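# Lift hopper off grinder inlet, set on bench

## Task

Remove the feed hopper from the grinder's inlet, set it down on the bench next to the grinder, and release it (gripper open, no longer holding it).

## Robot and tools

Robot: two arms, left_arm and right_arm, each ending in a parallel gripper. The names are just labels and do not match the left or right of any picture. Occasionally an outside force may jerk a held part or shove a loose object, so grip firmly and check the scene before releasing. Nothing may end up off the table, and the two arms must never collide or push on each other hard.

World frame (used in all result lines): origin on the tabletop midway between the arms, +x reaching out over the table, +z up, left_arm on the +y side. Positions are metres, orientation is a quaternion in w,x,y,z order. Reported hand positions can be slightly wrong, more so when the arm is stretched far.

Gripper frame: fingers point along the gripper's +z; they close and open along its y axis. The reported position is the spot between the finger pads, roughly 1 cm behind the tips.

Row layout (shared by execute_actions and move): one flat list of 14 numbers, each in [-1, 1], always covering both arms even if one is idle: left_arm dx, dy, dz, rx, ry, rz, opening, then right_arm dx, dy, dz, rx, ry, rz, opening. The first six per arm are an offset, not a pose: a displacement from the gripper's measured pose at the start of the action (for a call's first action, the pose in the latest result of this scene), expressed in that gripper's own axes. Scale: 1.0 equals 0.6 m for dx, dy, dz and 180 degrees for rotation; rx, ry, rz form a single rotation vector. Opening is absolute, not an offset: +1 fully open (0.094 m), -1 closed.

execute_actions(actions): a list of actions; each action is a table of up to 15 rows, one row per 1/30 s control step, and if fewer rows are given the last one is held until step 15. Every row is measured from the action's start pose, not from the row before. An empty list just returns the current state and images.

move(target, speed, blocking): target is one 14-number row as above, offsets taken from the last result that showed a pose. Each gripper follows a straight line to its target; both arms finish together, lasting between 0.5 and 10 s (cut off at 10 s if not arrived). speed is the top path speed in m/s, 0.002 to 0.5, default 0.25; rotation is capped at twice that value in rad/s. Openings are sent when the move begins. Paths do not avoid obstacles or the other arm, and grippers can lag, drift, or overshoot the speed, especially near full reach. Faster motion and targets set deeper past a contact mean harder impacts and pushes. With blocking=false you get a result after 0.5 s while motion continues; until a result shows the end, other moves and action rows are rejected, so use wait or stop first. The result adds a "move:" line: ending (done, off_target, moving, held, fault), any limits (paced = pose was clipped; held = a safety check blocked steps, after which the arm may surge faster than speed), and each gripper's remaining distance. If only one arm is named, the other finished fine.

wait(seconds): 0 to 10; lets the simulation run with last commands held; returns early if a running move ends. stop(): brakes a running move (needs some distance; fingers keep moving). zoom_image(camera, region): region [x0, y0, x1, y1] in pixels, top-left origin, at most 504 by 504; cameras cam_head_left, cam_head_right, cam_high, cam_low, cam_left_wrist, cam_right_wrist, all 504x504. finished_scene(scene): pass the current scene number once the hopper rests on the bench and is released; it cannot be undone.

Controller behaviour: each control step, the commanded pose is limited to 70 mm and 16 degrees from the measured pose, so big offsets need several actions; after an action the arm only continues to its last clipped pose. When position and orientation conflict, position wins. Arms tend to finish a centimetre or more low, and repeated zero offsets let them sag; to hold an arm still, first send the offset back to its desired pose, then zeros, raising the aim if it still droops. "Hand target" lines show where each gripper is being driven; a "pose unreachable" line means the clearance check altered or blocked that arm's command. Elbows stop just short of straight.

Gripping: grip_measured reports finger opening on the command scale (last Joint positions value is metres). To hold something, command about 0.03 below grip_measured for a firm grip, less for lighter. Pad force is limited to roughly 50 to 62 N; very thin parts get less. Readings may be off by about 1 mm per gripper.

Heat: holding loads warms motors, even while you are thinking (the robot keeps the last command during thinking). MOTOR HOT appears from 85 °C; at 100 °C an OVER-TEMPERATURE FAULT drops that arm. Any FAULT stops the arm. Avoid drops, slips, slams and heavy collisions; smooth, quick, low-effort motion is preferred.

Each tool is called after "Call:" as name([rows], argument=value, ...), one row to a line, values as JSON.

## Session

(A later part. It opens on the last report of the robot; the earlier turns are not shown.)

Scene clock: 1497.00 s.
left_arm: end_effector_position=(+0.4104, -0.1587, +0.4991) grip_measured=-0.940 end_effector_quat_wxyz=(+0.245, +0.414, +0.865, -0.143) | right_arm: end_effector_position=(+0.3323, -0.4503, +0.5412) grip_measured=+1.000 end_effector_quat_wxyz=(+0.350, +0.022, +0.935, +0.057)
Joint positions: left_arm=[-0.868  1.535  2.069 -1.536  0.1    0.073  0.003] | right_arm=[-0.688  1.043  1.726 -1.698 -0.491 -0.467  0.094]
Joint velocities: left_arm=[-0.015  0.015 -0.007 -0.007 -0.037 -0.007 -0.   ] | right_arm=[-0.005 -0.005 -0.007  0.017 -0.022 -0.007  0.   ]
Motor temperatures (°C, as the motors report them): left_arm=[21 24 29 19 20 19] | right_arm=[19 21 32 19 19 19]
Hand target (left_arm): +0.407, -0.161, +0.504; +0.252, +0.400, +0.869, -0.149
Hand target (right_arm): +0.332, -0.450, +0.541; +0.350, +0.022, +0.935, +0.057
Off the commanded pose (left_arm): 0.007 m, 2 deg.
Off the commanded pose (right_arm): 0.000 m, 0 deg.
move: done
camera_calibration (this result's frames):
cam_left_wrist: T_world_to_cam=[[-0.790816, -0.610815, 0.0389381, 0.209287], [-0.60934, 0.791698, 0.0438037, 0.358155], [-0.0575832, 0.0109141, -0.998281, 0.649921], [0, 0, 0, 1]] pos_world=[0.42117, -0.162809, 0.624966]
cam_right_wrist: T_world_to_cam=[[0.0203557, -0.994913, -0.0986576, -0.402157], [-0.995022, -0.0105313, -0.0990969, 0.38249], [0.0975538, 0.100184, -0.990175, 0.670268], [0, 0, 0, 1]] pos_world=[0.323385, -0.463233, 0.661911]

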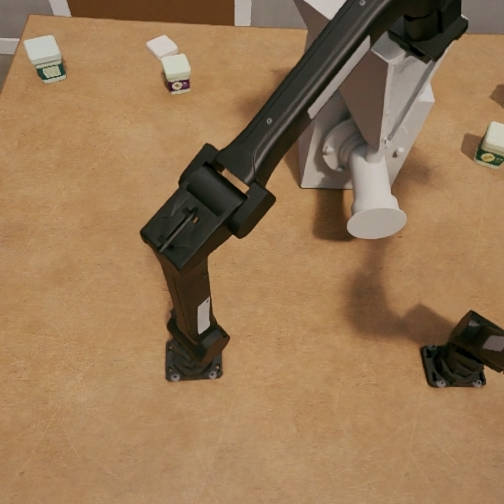

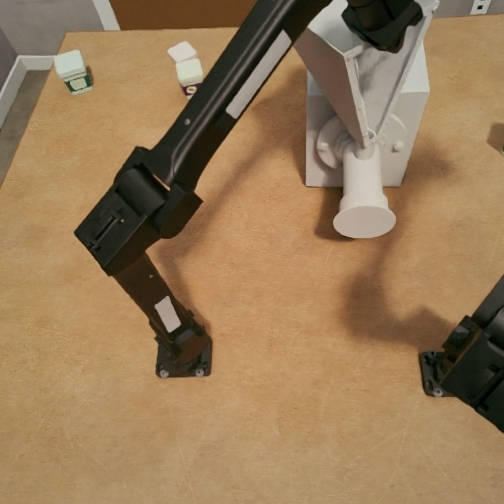

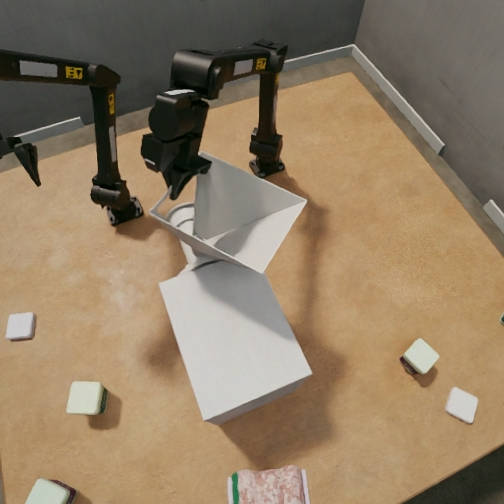

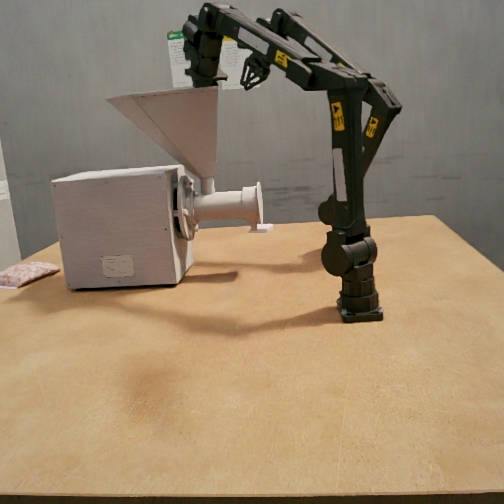

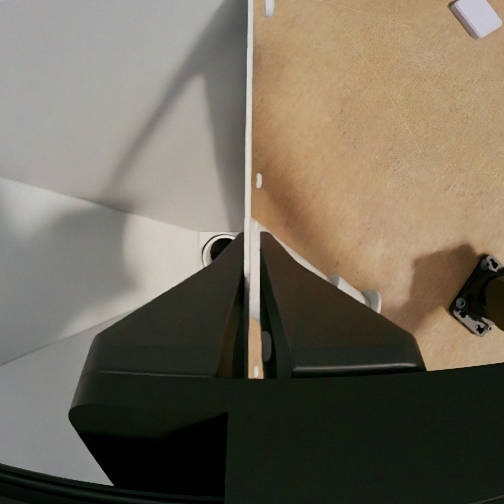

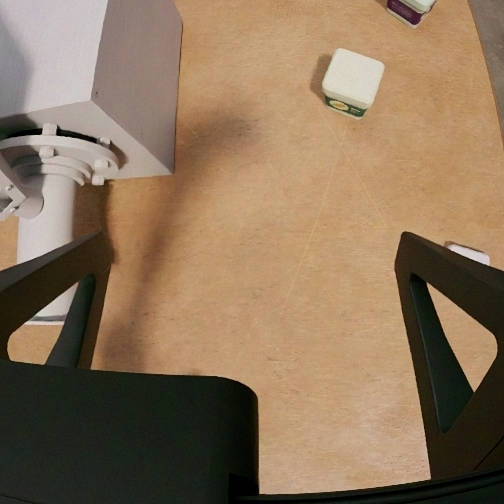

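Call:
move(target=[-0.0452,-0.0037,-0.0699,0,0,0,-1,0,0,0,0,0,0,1], speed=0.025)

Scene clock: 1504.77 s.
left_arm: end_effector_position=(+0.4113, -0.1605, +0.5009) grip_measured=-0.940 end_effector_quat_wxyz=(+0.200, +0.426, +0.874, -0.125) | right_arm: end_effector_position=(+0.3323, -0.4503, +0.5412) grip_measured=+1.000 end_effector_quat_wxyz=(+0.350, +0.022, +0.935, +0.057)
Joint positions: left_arm=[-0.869  1.634  2.234 -1.705  0.101  0.091  0.003] | right_arm=[-0.688  1.043  1.726 -1.698 -0.491 -0.467  0.094]
Joint velocities: left_arm=[-0.005  0.005 -0.012  0.002 -0.007 -0.051  0.   ] | right_arm=[-0.015 -0.015  0.017 -0.002  0.022  0.007  0.   ]
Motor temperatures (°C, as the motors report them): left_arm=[21 24 29 19 20 19] | right_arm=[19 21 32 19 19 19]
Hand target (left_arm): +0.407, -0.156, +0.547; +0.247, +0.414, +0.864, -0.145
Hand target (right_arm): +0.332, -0.450, +0.541; +0.350, +0.022, +0.935, +0.057
Off the commanded pose (left_arm): 0.048 m, 6 deg.
Off the commanded pose (right_arm): 0.000 m, 0 deg.
joint sent to its limit (left arm) — the command would take joint 4 (wrist pitch) past its lower limit, so that joint was sent only as far as its limit.
move: off_target (left_arm)
camera_calibration (this result's frames):
cam_left_wrist: T_world_to_cam=[[-0.798538, -0.600347, 0.0438299, 0.211249], [-0.589614, 0.794766, 0.143884, 0.302273], [-0.121215, 0.0890537, -0.988624, 0.685684], [0, 0, 0, 1]] pos_world=[0.43003, -0.174476, 0.625132]
cam_right_wrist: T_world_to_cam=[[0.0203557, -0.994913, -0.0986576, -0.402157], [-0.995022, -0.0105313, -0.0990969, 0.38249], [0.0975538, 0.100184, -0.990175, 0.670268], [0, 0, 0, 1]] pos_world=[0.323385, -0.463233, 0.661911]

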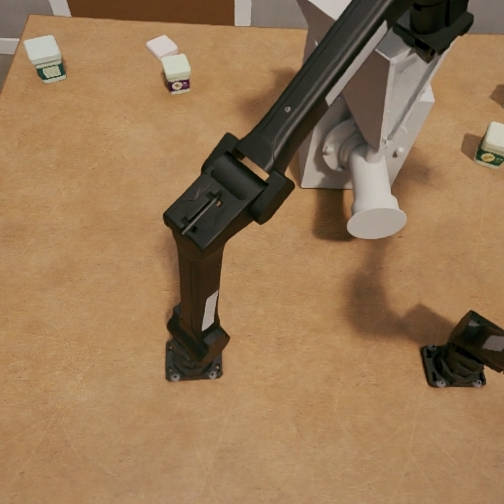

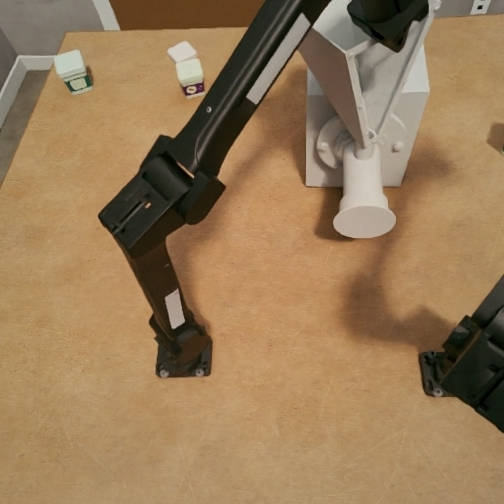

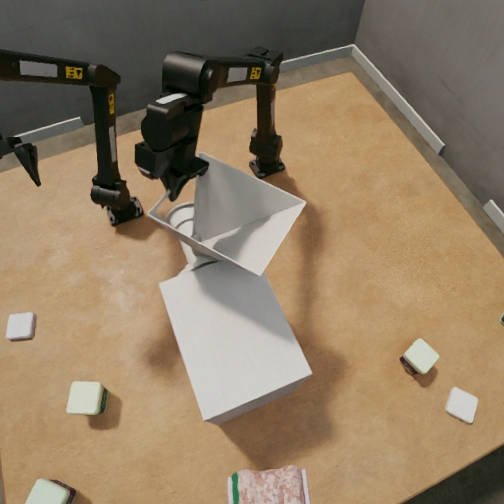

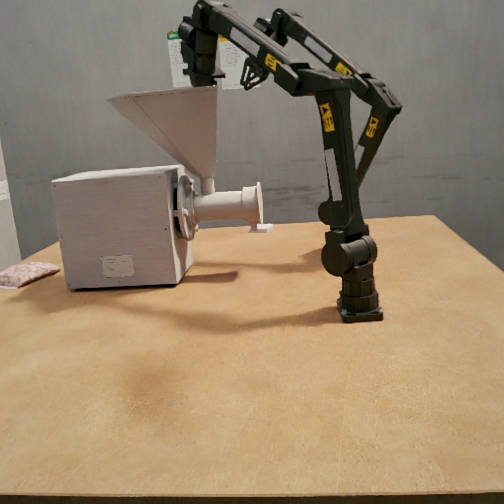

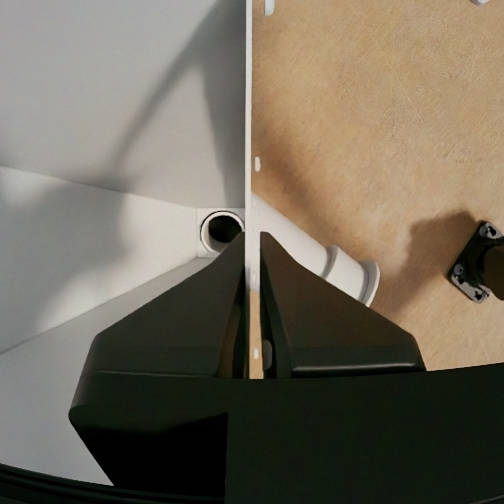

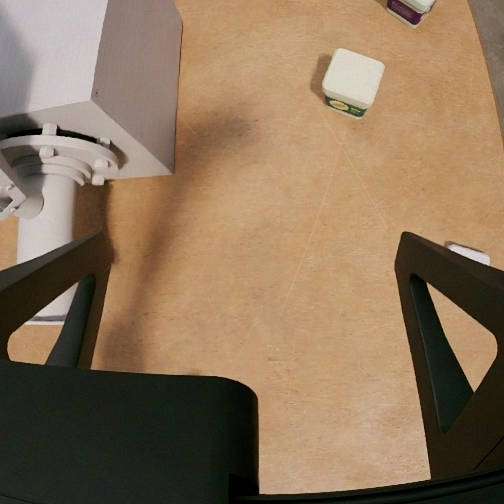

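Call:
zoom_image(camera="cam_low", region=[150,130,290,250])

Call:
zoom_image(camera="cam_head_right", region=[290,80,440,250])

Call:
zoom_image(camera="cam_right_wrist", region=[0,90,190,340])

Region (150, 130, 290, 250) of cam_low's 504x504 image, scaled by 3.600, with more detail than that image has; it fills the top 432 rows of this view, and the rest is white.

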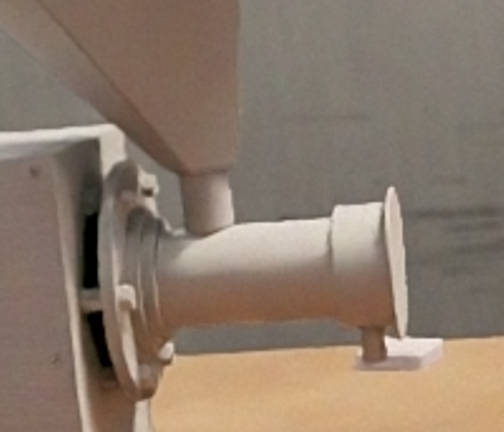

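Region (290, 80, 440, 250) of cam_head_right's 504x504 image, scaled by 2.965, with more detail than that image has; it fills the left 445 columns of this view, and the rest is white.

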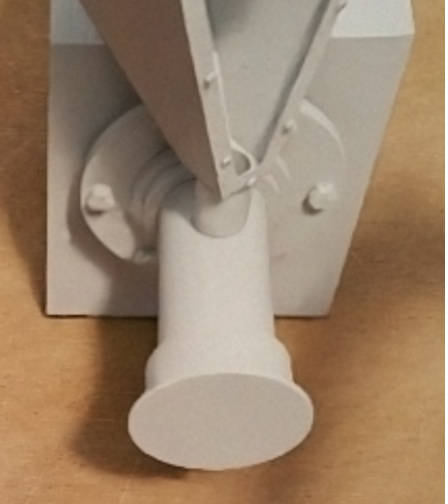

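Region (0, 90, 190, 340) of cam_right_wrist's 504x504 image, scaled by 2.016, with more detail than that image has; it fills the left 383 columns of this view, and the rest is white.

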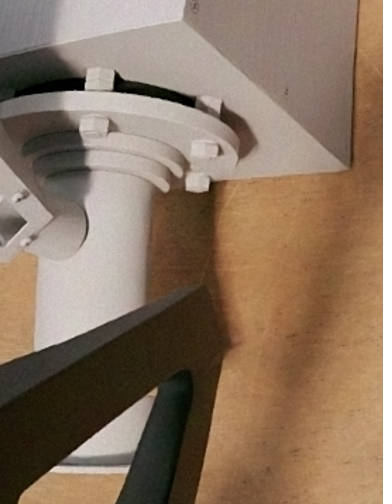

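Call:
move(target=[-0.032,-0.012,-0.058,0,0,0,-1,0,0,0,0,0,0,1], speed=0.02)

Scene clock: 1552.43 s.
left_arm: end_effector_position=(+0.4111, -0.1608, +0.5007) grip_measured=-0.941 end_effector_quat_wxyz=(+0.200, +0.428, +0.873, -0.124) | right_arm: end_effector_position=(+0.3323, -0.4503, +0.5412) grip_measured=+1.000 end_effector_quat_wxyz=(+0.350, +0.022, +0.935, +0.057)
Joint positions: left_arm=[-0.871  1.634  2.234 -1.705  0.099  0.095  0.003] | right_arm=[-0.688  1.043  1.726 -1.698 -0.491 -0.467  0.094]
Joint velocities: left_arm=[-0.015 -0.005  0.002  0.017  0.037 -0.037 -0.   ] | right_arm=[-0.005 -0.005  0.002 -0.007 -0.007 -0.007  0.   ]
Motor temperatures (°C, as the motors report them): left_arm=[21 24 35 19 20 19] | right_arm=[19 21 32 19 19 19]
Hand target (left_arm): +0.405, -0.162, +0.539; +0.238, +0.420, +0.864, -0.141
Hand target (right_arm): +0.332, -0.450, +0.541; +0.350, +0.022, +0.935, +0.057
Off the commanded pose (left_arm): 0.041 m, 0 deg.
Off the commanded pose (right_arm): 0.000 m, 0 deg.
joint sent to its limit (left arm) — the command would take joint 4 (wrist pitch) past its lower limit, so that joint was sent only as far as its limit.
move: off_target (left_arm)
camera_calibration (this result's frames):
cam_left_wrist: T_world_to_cam=[[-0.800678, -0.597761, 0.0399545, 0.214152], [-0.587324, 0.796354, 0.144468, 0.301511], [-0.118175, 0.0922058, -0.988703, 0.684757], [0, 0, 0, 1]] pos_world=[0.429473, -0.175236, 0.624906]
cam_right_wrist: T_world_to_cam=[[0.0203557, -0.994913, -0.0986576, -0.402157], [-0.995022, -0.0105313, -0.0990969, 0.38249], [0.0975538, 0.100184, -0.990175, 0.670268], [0, 0, 0, 1]] pos_world=[0.323385, -0.463233, 0.661911]

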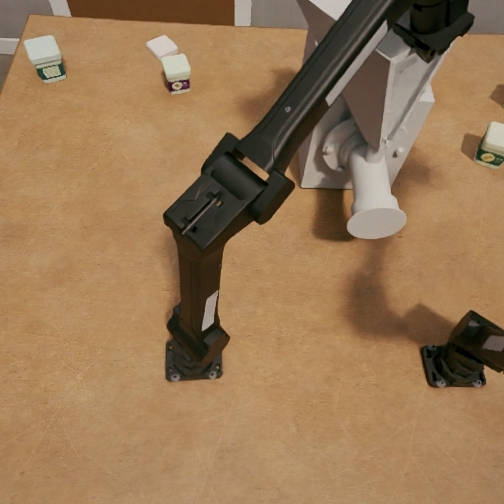

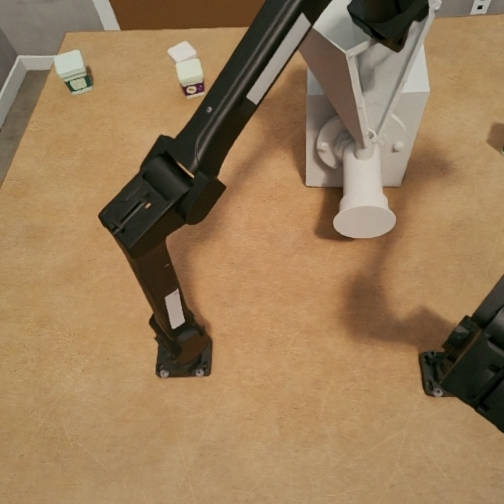

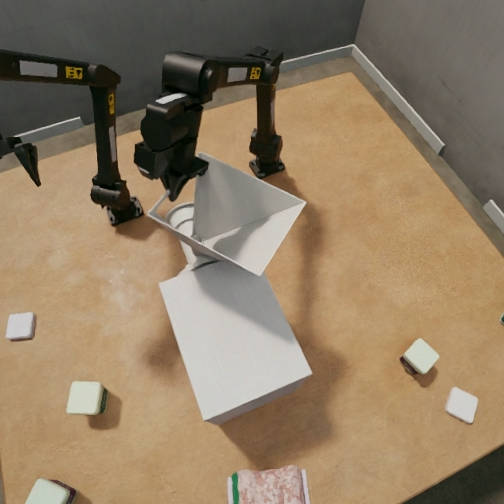

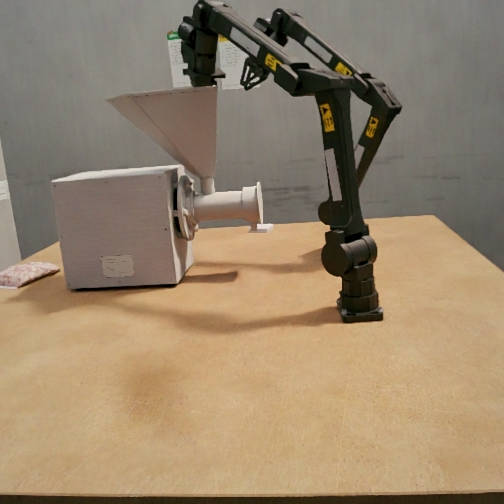

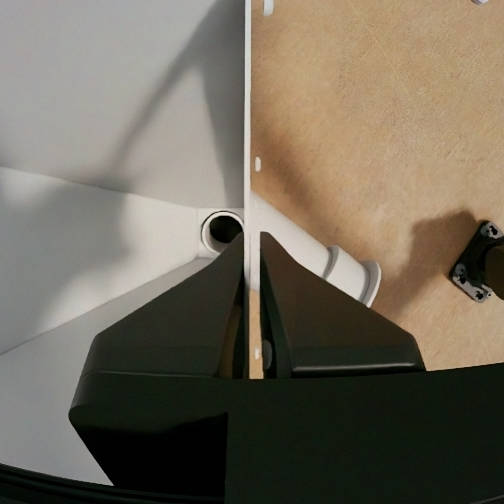

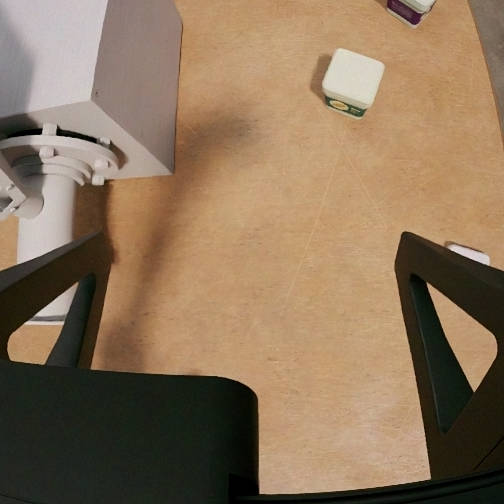

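Call:
move(target=[0,0,0,0,-0.07,0,-1,0,0,0,0,0,0,1], speed=0.03)

Scene clock: 1570.53 s.
left_arm: end_effector_position=(+0.4060, -0.1575, +0.4998) grip_measured=-0.941 end_effector_quat_wxyz=(+0.277, +0.408, +0.856, -0.159) | right_arm: end_effector_position=(+0.3323, -0.4503, +0.5412) grip_measured=+1.000 end_effector_quat_wxyz=(+0.350, +0.022, +0.935, +0.057)
Joint positions: left_arm=[-0.872  1.467  1.964 -1.425  0.103  0.06   0.003] | right_arm=[-0.688  1.043  1.726 -1.698 -0.491 -0.467  0.094]
Joint velocities: left_arm=[ 0.005  0.005  0.002  0.007 -0.022 -0.037 -0.001] | right_arm=[-0.005 -0.005  0.002 -0.002  0.051 -0.022  0.   ]
Motor temperatures (°C, as the motors report them): left_arm=[21 24 34 19 20 19] | right_arm=[19 21 32 19 19 19]
Hand target (left_arm): +0.411, -0.161, +0.500; +0.293, +0.412, +0.846, -0.171
Hand target (right_arm): +0.332, -0.450, +0.541; +0.350, +0.022, +0.935, +0.057
Off the commanded pose (left_arm): 0.006 m, 3 deg.
Off the commanded pose (right_arm): 0.000 m, 0 deg.
move: off_target (left_arm)
camera_calibration (this result's frames):
cam_left_wrist: T_world_to_cam=[[-0.789283, -0.612754, 0.0395484, 0.205277], [-0.613889, 0.788841, -0.029498, 0.392511], [-0.0131224, -0.0475606, -0.998782, 0.623355], [0, 0, 0, 1]] pos_world=[0.41116, -0.154198, 0.626056]
cam_right_wrist: T_world_to_cam=[[0.0203557, -0.994913, -0.0986576, -0.402157], [-0.995022, -0.0105313, -0.0990969, 0.38249], [0.0975538, 0.100184, -0.990175, 0.670268], [0, 0, 0, 1]] pos_world=[0.323385, -0.463233, 0.661911]

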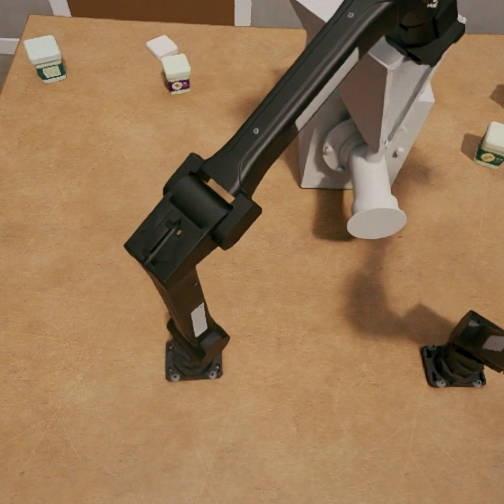

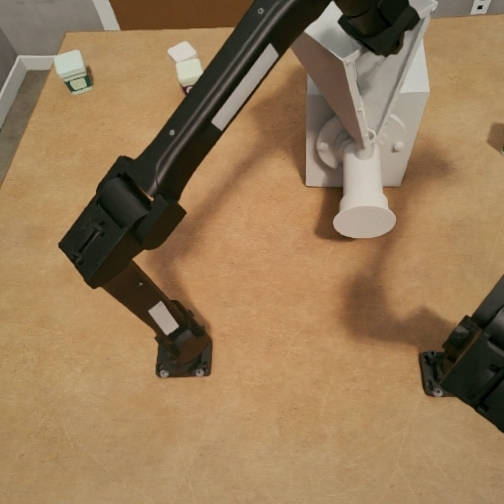

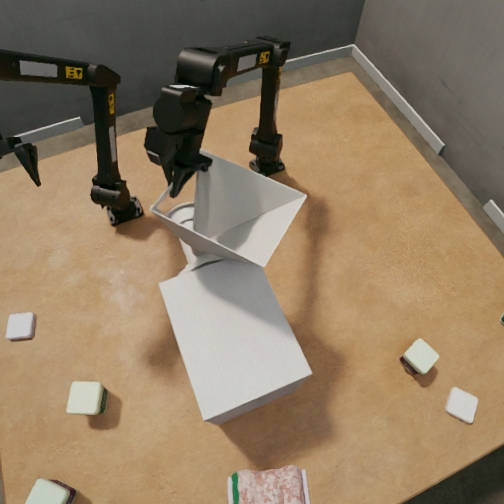

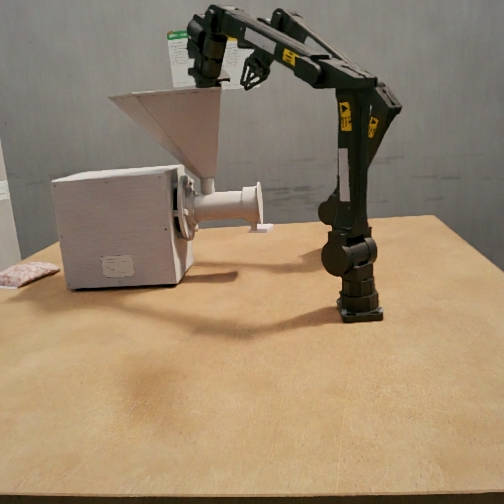

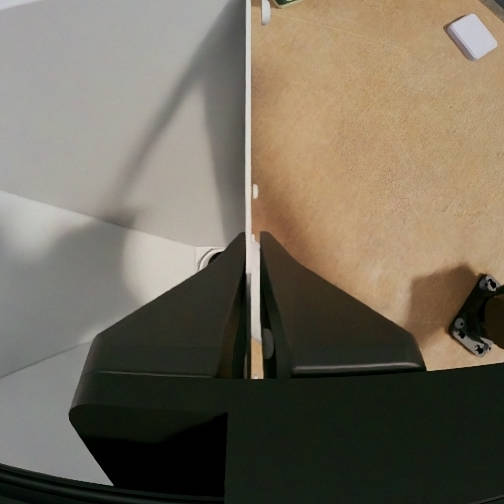

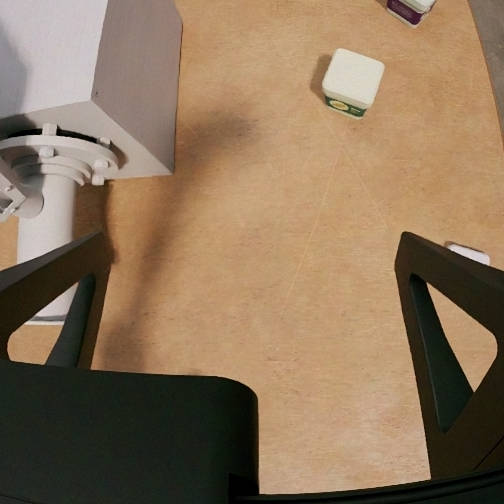

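Call:
move(target=[-0.0403,-0.003,-0.0532,0,-0.044,0,-1,0,0,0,0,0,0,1], speed=0.02)

Scene clock: 1587.00 s.
left_arm: end_effector_position=(+0.4053, -0.1576, +0.5013) grip_measured=-0.941 end_effector_quat_wxyz=(+0.279, +0.407, +0.855, -0.157) | right_arm: end_effector_position=(+0.3323, -0.4503, +0.5412) grip_measured=+1.000 end_effector_quat_wxyz=(+0.350, +0.022, +0.935, +0.057)
Joint positions: left_arm=[-0.875  1.466  1.965 -1.424  0.097  0.06   0.003] | right_arm=[-0.688  1.043  1.726 -1.698 -0.491 -0.467  0.094]
Joint velocities: left_arm=[-0.005 -0.005 -0.007  0.002 -0.022 -0.007 -0.001] | right_arm=[ 0.005 -0.005  0.012  0.007  0.022 -0.051  0.   ]
Motor temperatures (°C, as the motors report them): left_arm=[21 24 31 19 20 19] | right_arm=[19 21 32 19 19 19]
Hand target (left_arm): +0.404, -0.156, +0.539; +0.333, +0.397, +0.835, -0.187
Hand target (right_arm): +0.332, -0.450, +0.541; +0.350, +0.022, +0.935, +0.057
Off the commanded pose (left_arm): 0.039 m, 8 deg.
Off the commanded pose (right_arm): 0.000 m, 0 deg.
move: off_target (left_arm)
camera_calibration (this result's frames):
cam_left_wrist: T_world_to_cam=[[-0.788626, -0.613911, 0.0343841, 0.206802], [-0.614836, 0.787962, -0.0330576, 0.394263], [-0.00679891, -0.0472106, -0.998862, 0.622351], [0, 0, 0, 1]] pos_world=[0.409727, -0.154324, 0.627565]
cam_right_wrist: T_world_to_cam=[[0.0203557, -0.994913, -0.0986576, -0.402157], [-0.995022, -0.0105313, -0.0990969, 0.38249], [0.0975538, 0.100184, -0.990175, 0.670268], [0, 0, 0, 1]] pos_world=[0.323385, -0.463233, 0.661911]

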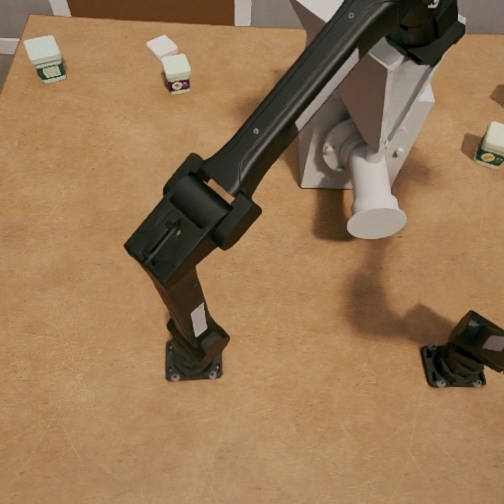

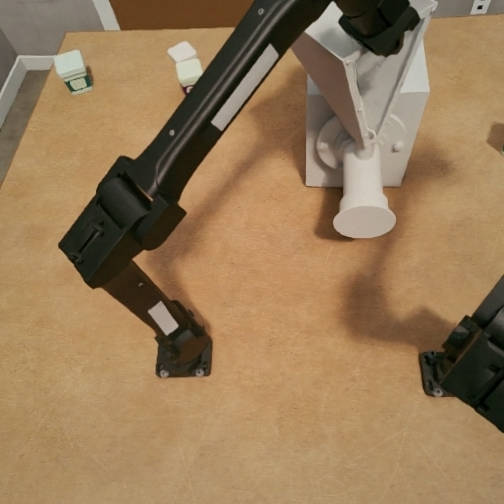

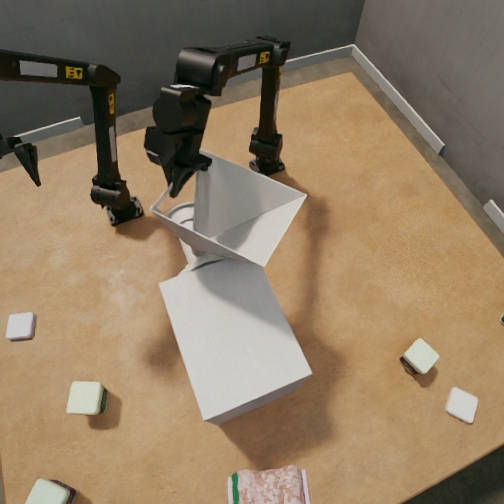

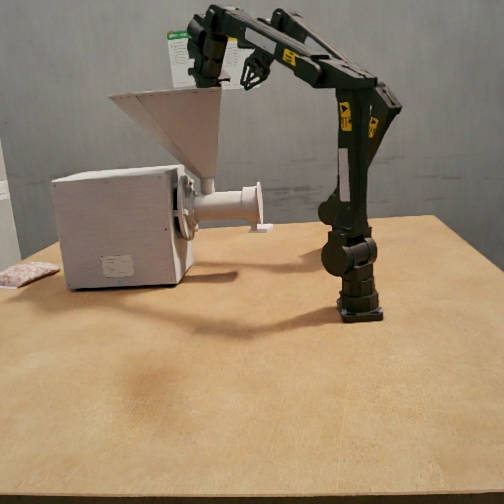

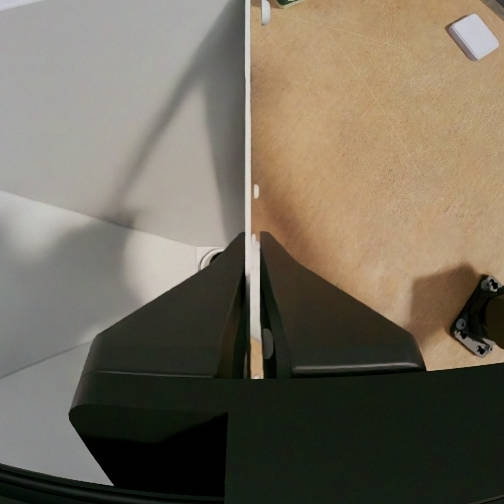

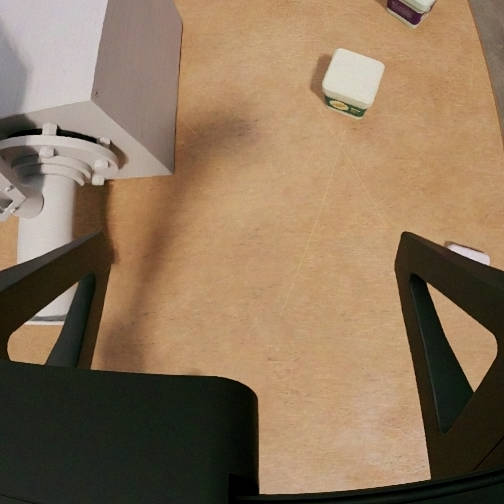

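Call:
execute_actions([
  [[-0.07,-0.005,-0.093,0,-0.05,0,-1,0,0,0,0,0,0,1]],
  [[-0.07,-0.005,-0.093,0,-0.03,0,-1,0,0,0,0,0,0,1]],
  [[-0.07,-0.005,-0.093,0,-0.03,0,-1,0,0,0,0,0,0,1]],
])

Scene clock: 1595.47 s.
left_arm: end_effector_position=(+0.4125, -0.1634, +0.5032) grip_measured=-0.941 end_effector_quat_wxyz=(+0.228, +0.416, +0.869, -0.138) | right_arm: end_effector_position=(+0.3323, -0.4503, +0.5412) grip_measured=+1.000 end_effector_quat_wxyz=(+0.350, +0.022, +0.935, +0.057)
Joint positions: left_arm=[-0.872  1.588  2.16  -1.611  0.1    0.071  0.003] | right_arm=[-0.688  1.043  1.726 -1.698 -0.491 -0.467  0.094]
Joint velocities: left_arm=[-0.015 -0.015 -0.027  0.002  0.081 -0.037 -0.001] | right_arm=[-0.005 -0.015 -0.002 -0.007  0.037 -0.022  0.   ]
Motor temperatures (°C, as the motors report them): left_arm=[21 24 31 19 20 19] | right_arm=[19 21 32 19 19 19]
Hand target (left_arm): +0.407, -0.158, +0.570; +0.299, +0.401, +0.849, -0.170
Hand target (right_arm): +0.332, -0.450, +0.541; +0.350, +0.022, +0.935, +0.057
Off the commanded pose (left_arm): 0.070 m, 9 deg.
Off the commanded pose (right_arm): 0.000 m, 0 deg.
camera_calibration (this result's frames):
cam_left_wrist: T_world_to_cam=[[-0.790699, -0.610617, 0.0440636, 0.205347], [-0.606408, 0.791062, 0.0805612, 0.343233], [-0.0840491, 0.0369791, -0.995775, 0.668105], [0, 0, 0, 1]] pos_world=[0.426661, -0.170836, 0.628583]
cam_right_wrist: T_world_to_cam=[[0.0203557, -0.994913, -0.0986576, -0.402157], [-0.995022, -0.0105313, -0.0990969, 0.38249], [0.0975538, 0.100184, -0.990175, 0.670268], [0, 0, 0, 1]] pos_world=[0.323385, -0.463233, 0.661911]

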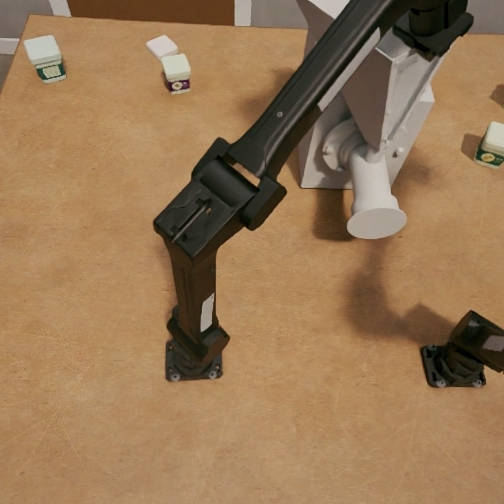

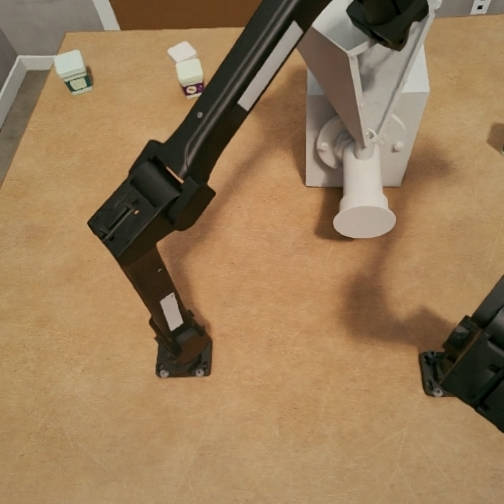

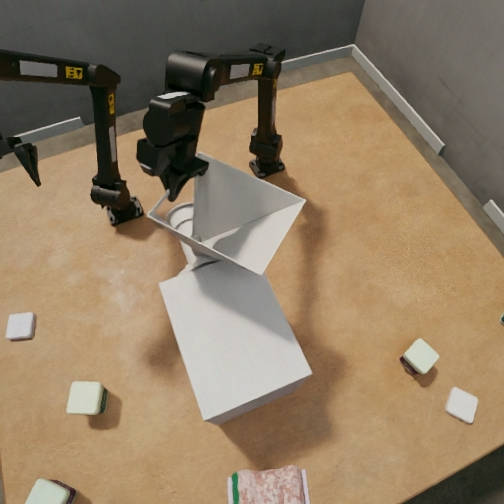

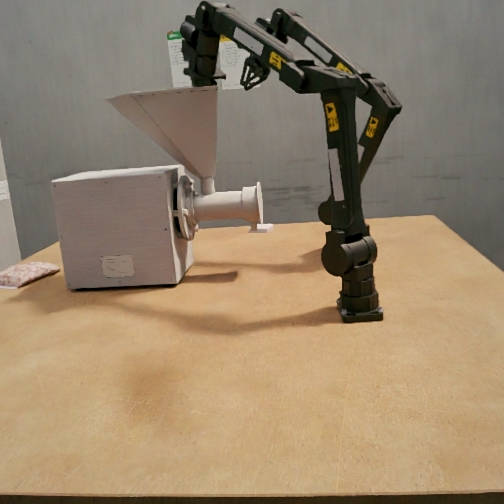

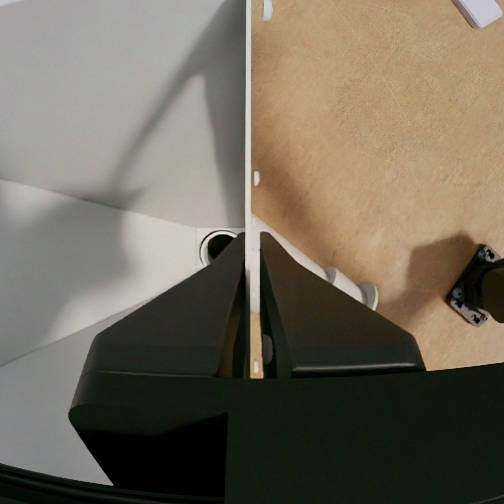

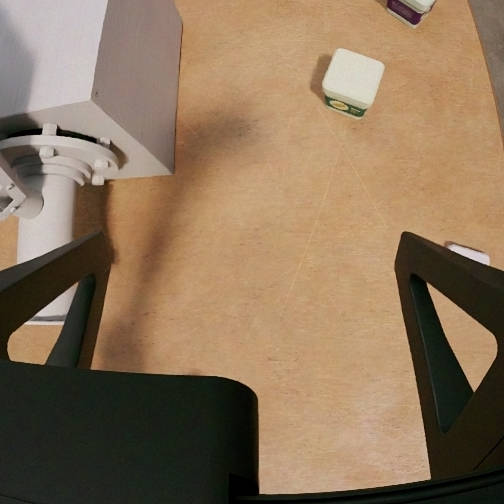

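Call:
execute_actions([
  [[0,0,0,0,-0.05,0,-1,0,0,0,0,0,0,1]],
  [[0,-0.017,0,0,0,0,-1,0,0,0,0,0,0,1]],
  [[0,-0.017,0,0,0,0,-1,0,0,0,0,0,0,1]],
])

Scene clock: 1616.47 s.
left_arm: end_effector_position=(+0.4045, -0.1584, +0.4995) grip_measured=-0.942 end_effector_quat_wxyz=(+0.278, +0.413, +0.854, -0.152) | right_arm: end_effector_position=(+0.3323, -0.4503, +0.5412) grip_measured=+1.000 end_effector_quat_wxyz=(+0.350, +0.022, +0.935, +0.057)
Joint positions: left_arm=[-0.879  1.468  1.965 -1.429  0.089  0.069  0.003] | right_arm=[-0.688  1.043  1.726 -1.698 -0.491 -0.467  0.094]
Joint velocities: left_arm=[-0.015 -0.024 -0.012 -0.007 -0.022 -0.051 -0.001] | right_arm=[-0.005 -0.015  0.017 -0.007 -0.022  0.022  0.   ]
Motor temperatures (°C, as the motors report them): left_arm=[21 24 36 19 20 19] | right_arm=[19 21 32 19 19 19]
Hand target (left_arm): +0.397, -0.164, +0.500; +0.277, +0.414, +0.853, -0.155
Hand target (right_arm): +0.332, -0.450, +0.541; +0.350, +0.022, +0.935, +0.057
Off the commanded pose (left_arm): 0.010 m, 0 deg.
Off the commanded pose (right_arm): 0.000 m, 0 deg.
camera_calibration (this result's frames):
cam_left_wrist: T_world_to_cam=[[-0.793587, -0.608018, 0.0231124, 0.214312], [-0.608451, 0.793172, -0.0257995, 0.388964], [-0.00264549, -0.0345369, -0.9994, 0.621085], [0, 0, 0, 1]] pos_world=[0.408384, -0.156759, 0.625794]
cam_right_wrist: T_world_to_cam=[[0.0203557, -0.994913, -0.0986576, -0.402157], [-0.995022, -0.0105313, -0.0990969, 0.38249], [0.0975538, 0.100184, -0.990175, 0.670268], [0, 0, 0, 1]] pos_world=[0.323385, -0.463233, 0.661911]

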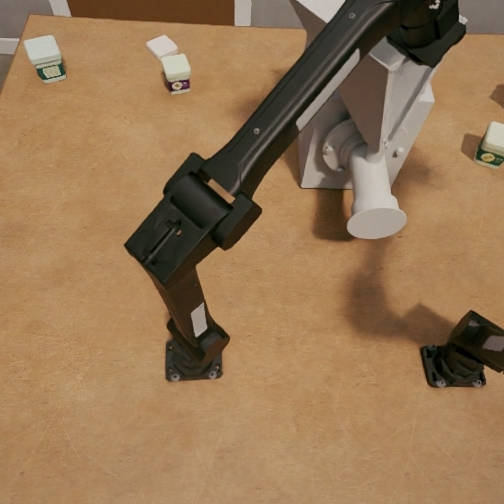

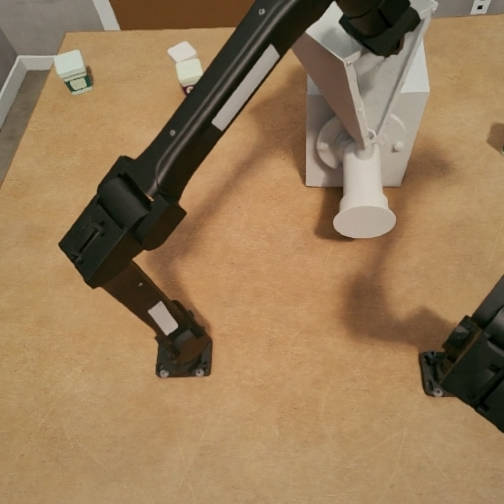

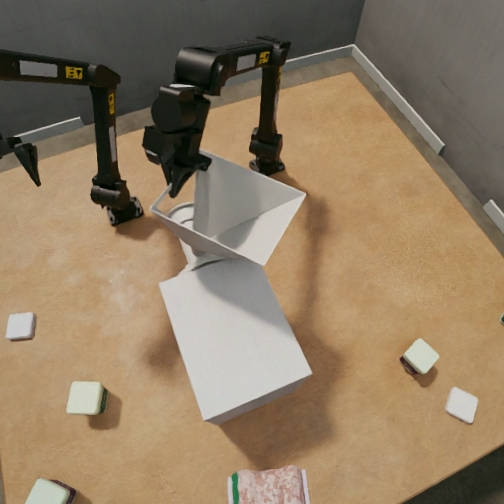

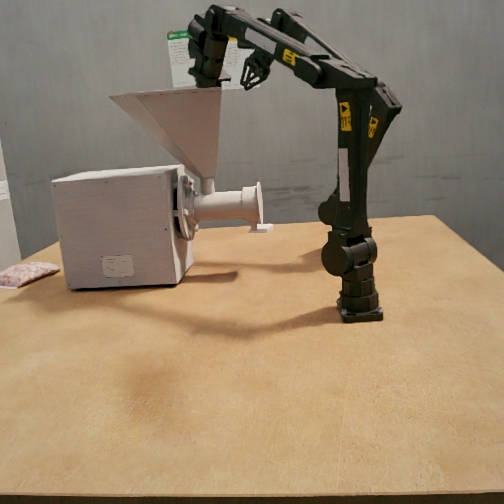

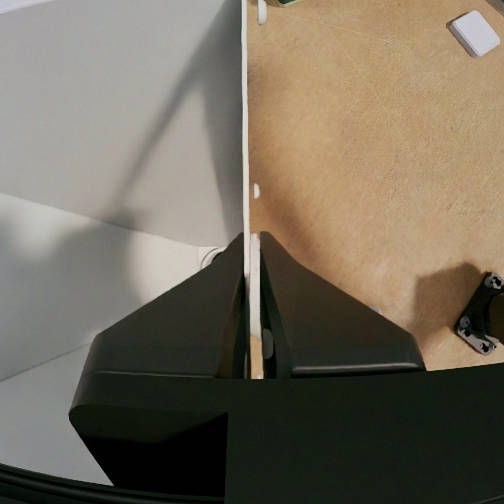

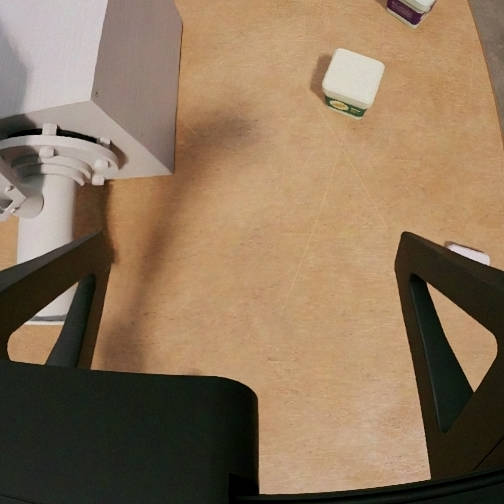

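Call:
execute_actions([
  [[-0.0664,-0.0092,-0.0753,-0.05,-0.03,-0.0667,-1,0,0,0,0,0,0,1]],
  [[-0.0664,-0.0092,-0.0753,-0.05,-0.03,-0.0667,-1,0,0,0,0,0,0,1]],
])

Scene clock: 1648.73 s.
left_arm: end_effector_position=(+0.4209, -0.1701, +0.5021) grip_measured=-0.931 end_effector_quat_wxyz=(+0.291, +0.174, +0.940, -0.042) | right_arm: end_effector_position=(+0.3323, -0.4503, +0.5412) grip_measured=+1.000 end_effector_quat_wxyz=(+0.350, +0.022, +0.935, +0.057)
Joint positions: left_arm=[-0.999  1.627  2.19  -1.622 -0.321 -0.471  0.003] | right_arm=[-0.688  1.043  1.726 -1.698 -0.491 -0.467  0.094]
Joint velocities: left_arm=[ 0.015 -0.015 -0.007  0.007 -0.081 -0.037 -0.001] | right_arm=[-0.015 -0.005 -0.002 -0.007 -0.007  0.022  0.   ]
Motor temperatures (°C, as the motors report them): left_arm=[21 24 31 19 20 19] | right_arm=[19 21 32 19 19 19]
Hand target (left_arm): +0.409, -0.168, +0.559; +0.341, +0.176, +0.920, -0.077
Hand target (right_arm): +0.332, -0.450, +0.541; +0.350, +0.022, +0.935, +0.057
Off the commanded pose (left_arm): 0.060 m, 7 deg.
Off the commanded pose (right_arm): 0.000 m, 0 deg.
camera_calibration (this result's frames):
cam_left_wrist: T_world_to_cam=[[-0.356853, -0.933711, -0.0289622, 0.00703167], [-0.934105, 0.356323, 0.0219544, 0.44711], [-0.0101792, 0.0348882, -0.999339, 0.638302], [0, 0, 0, 1]] pos_world=[0.426654, -0.175019, 0.628268]
cam_right_wrist: T_world_to_cam=[[0.0203557, -0.994913, -0.0986576, -0.402157], [-0.995022, -0.0105313, -0.0990969, 0.38249], [0.0975538, 0.100184, -0.990175, 0.670268], [0, 0, 0, 1]] pos_world=[0.323385, -0.463233, 0.661911]

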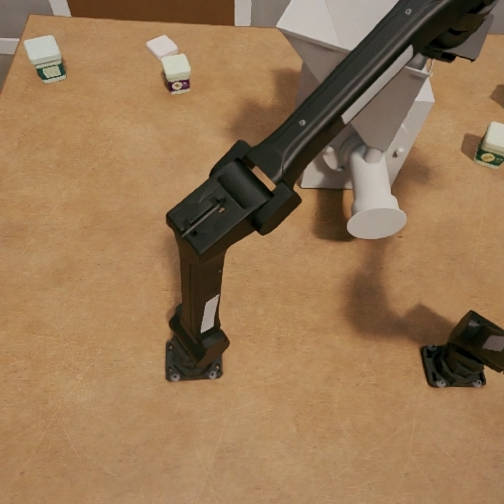

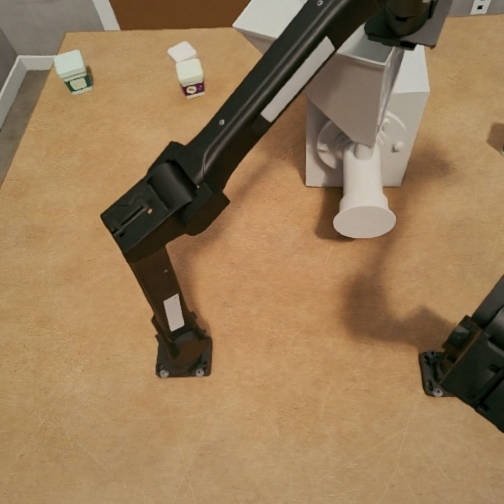

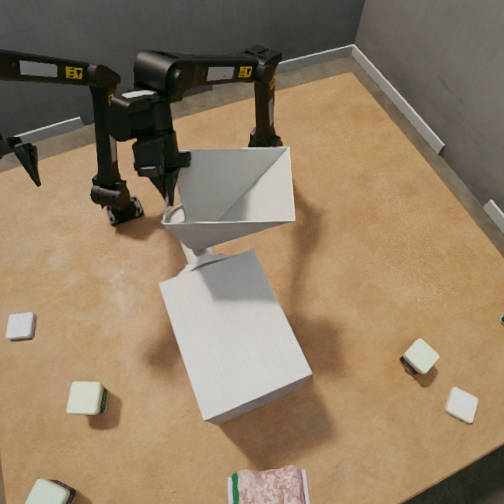

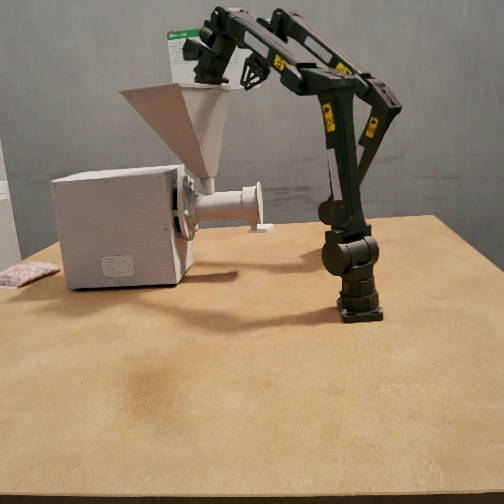

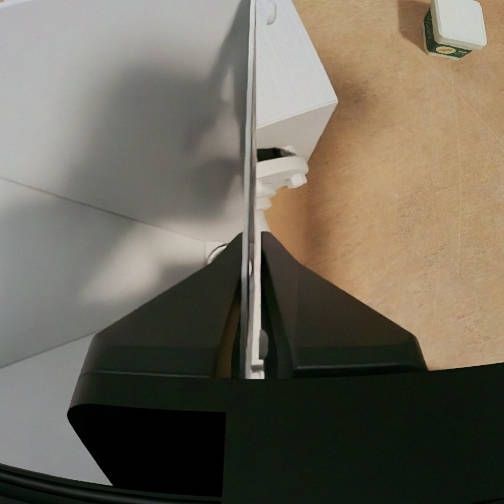

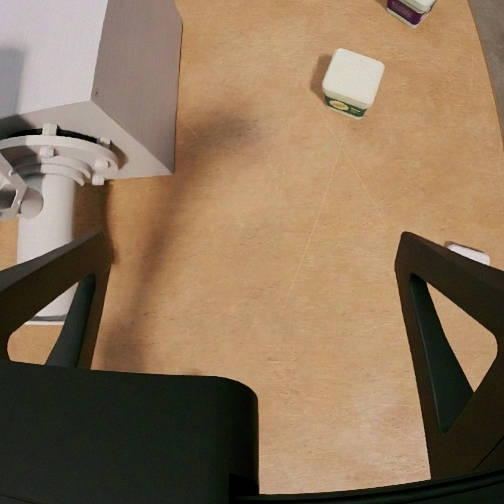

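Call:
zoom_image(camera="cam_low", region=[150,130,290,250])

Region (150, 130, 290, 250) of cam_low's 504x504 image, scaled by 3.600, with more detail than that image has; it fills the top 432 rows of this view, and the rest is white.

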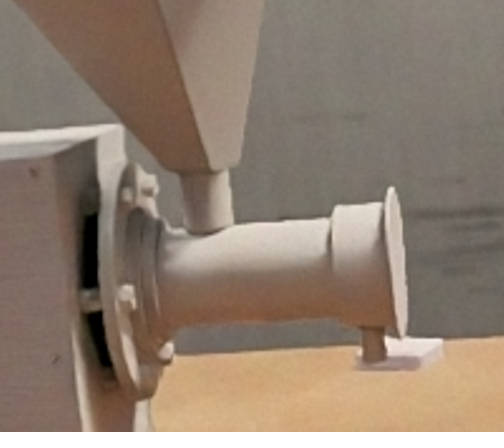

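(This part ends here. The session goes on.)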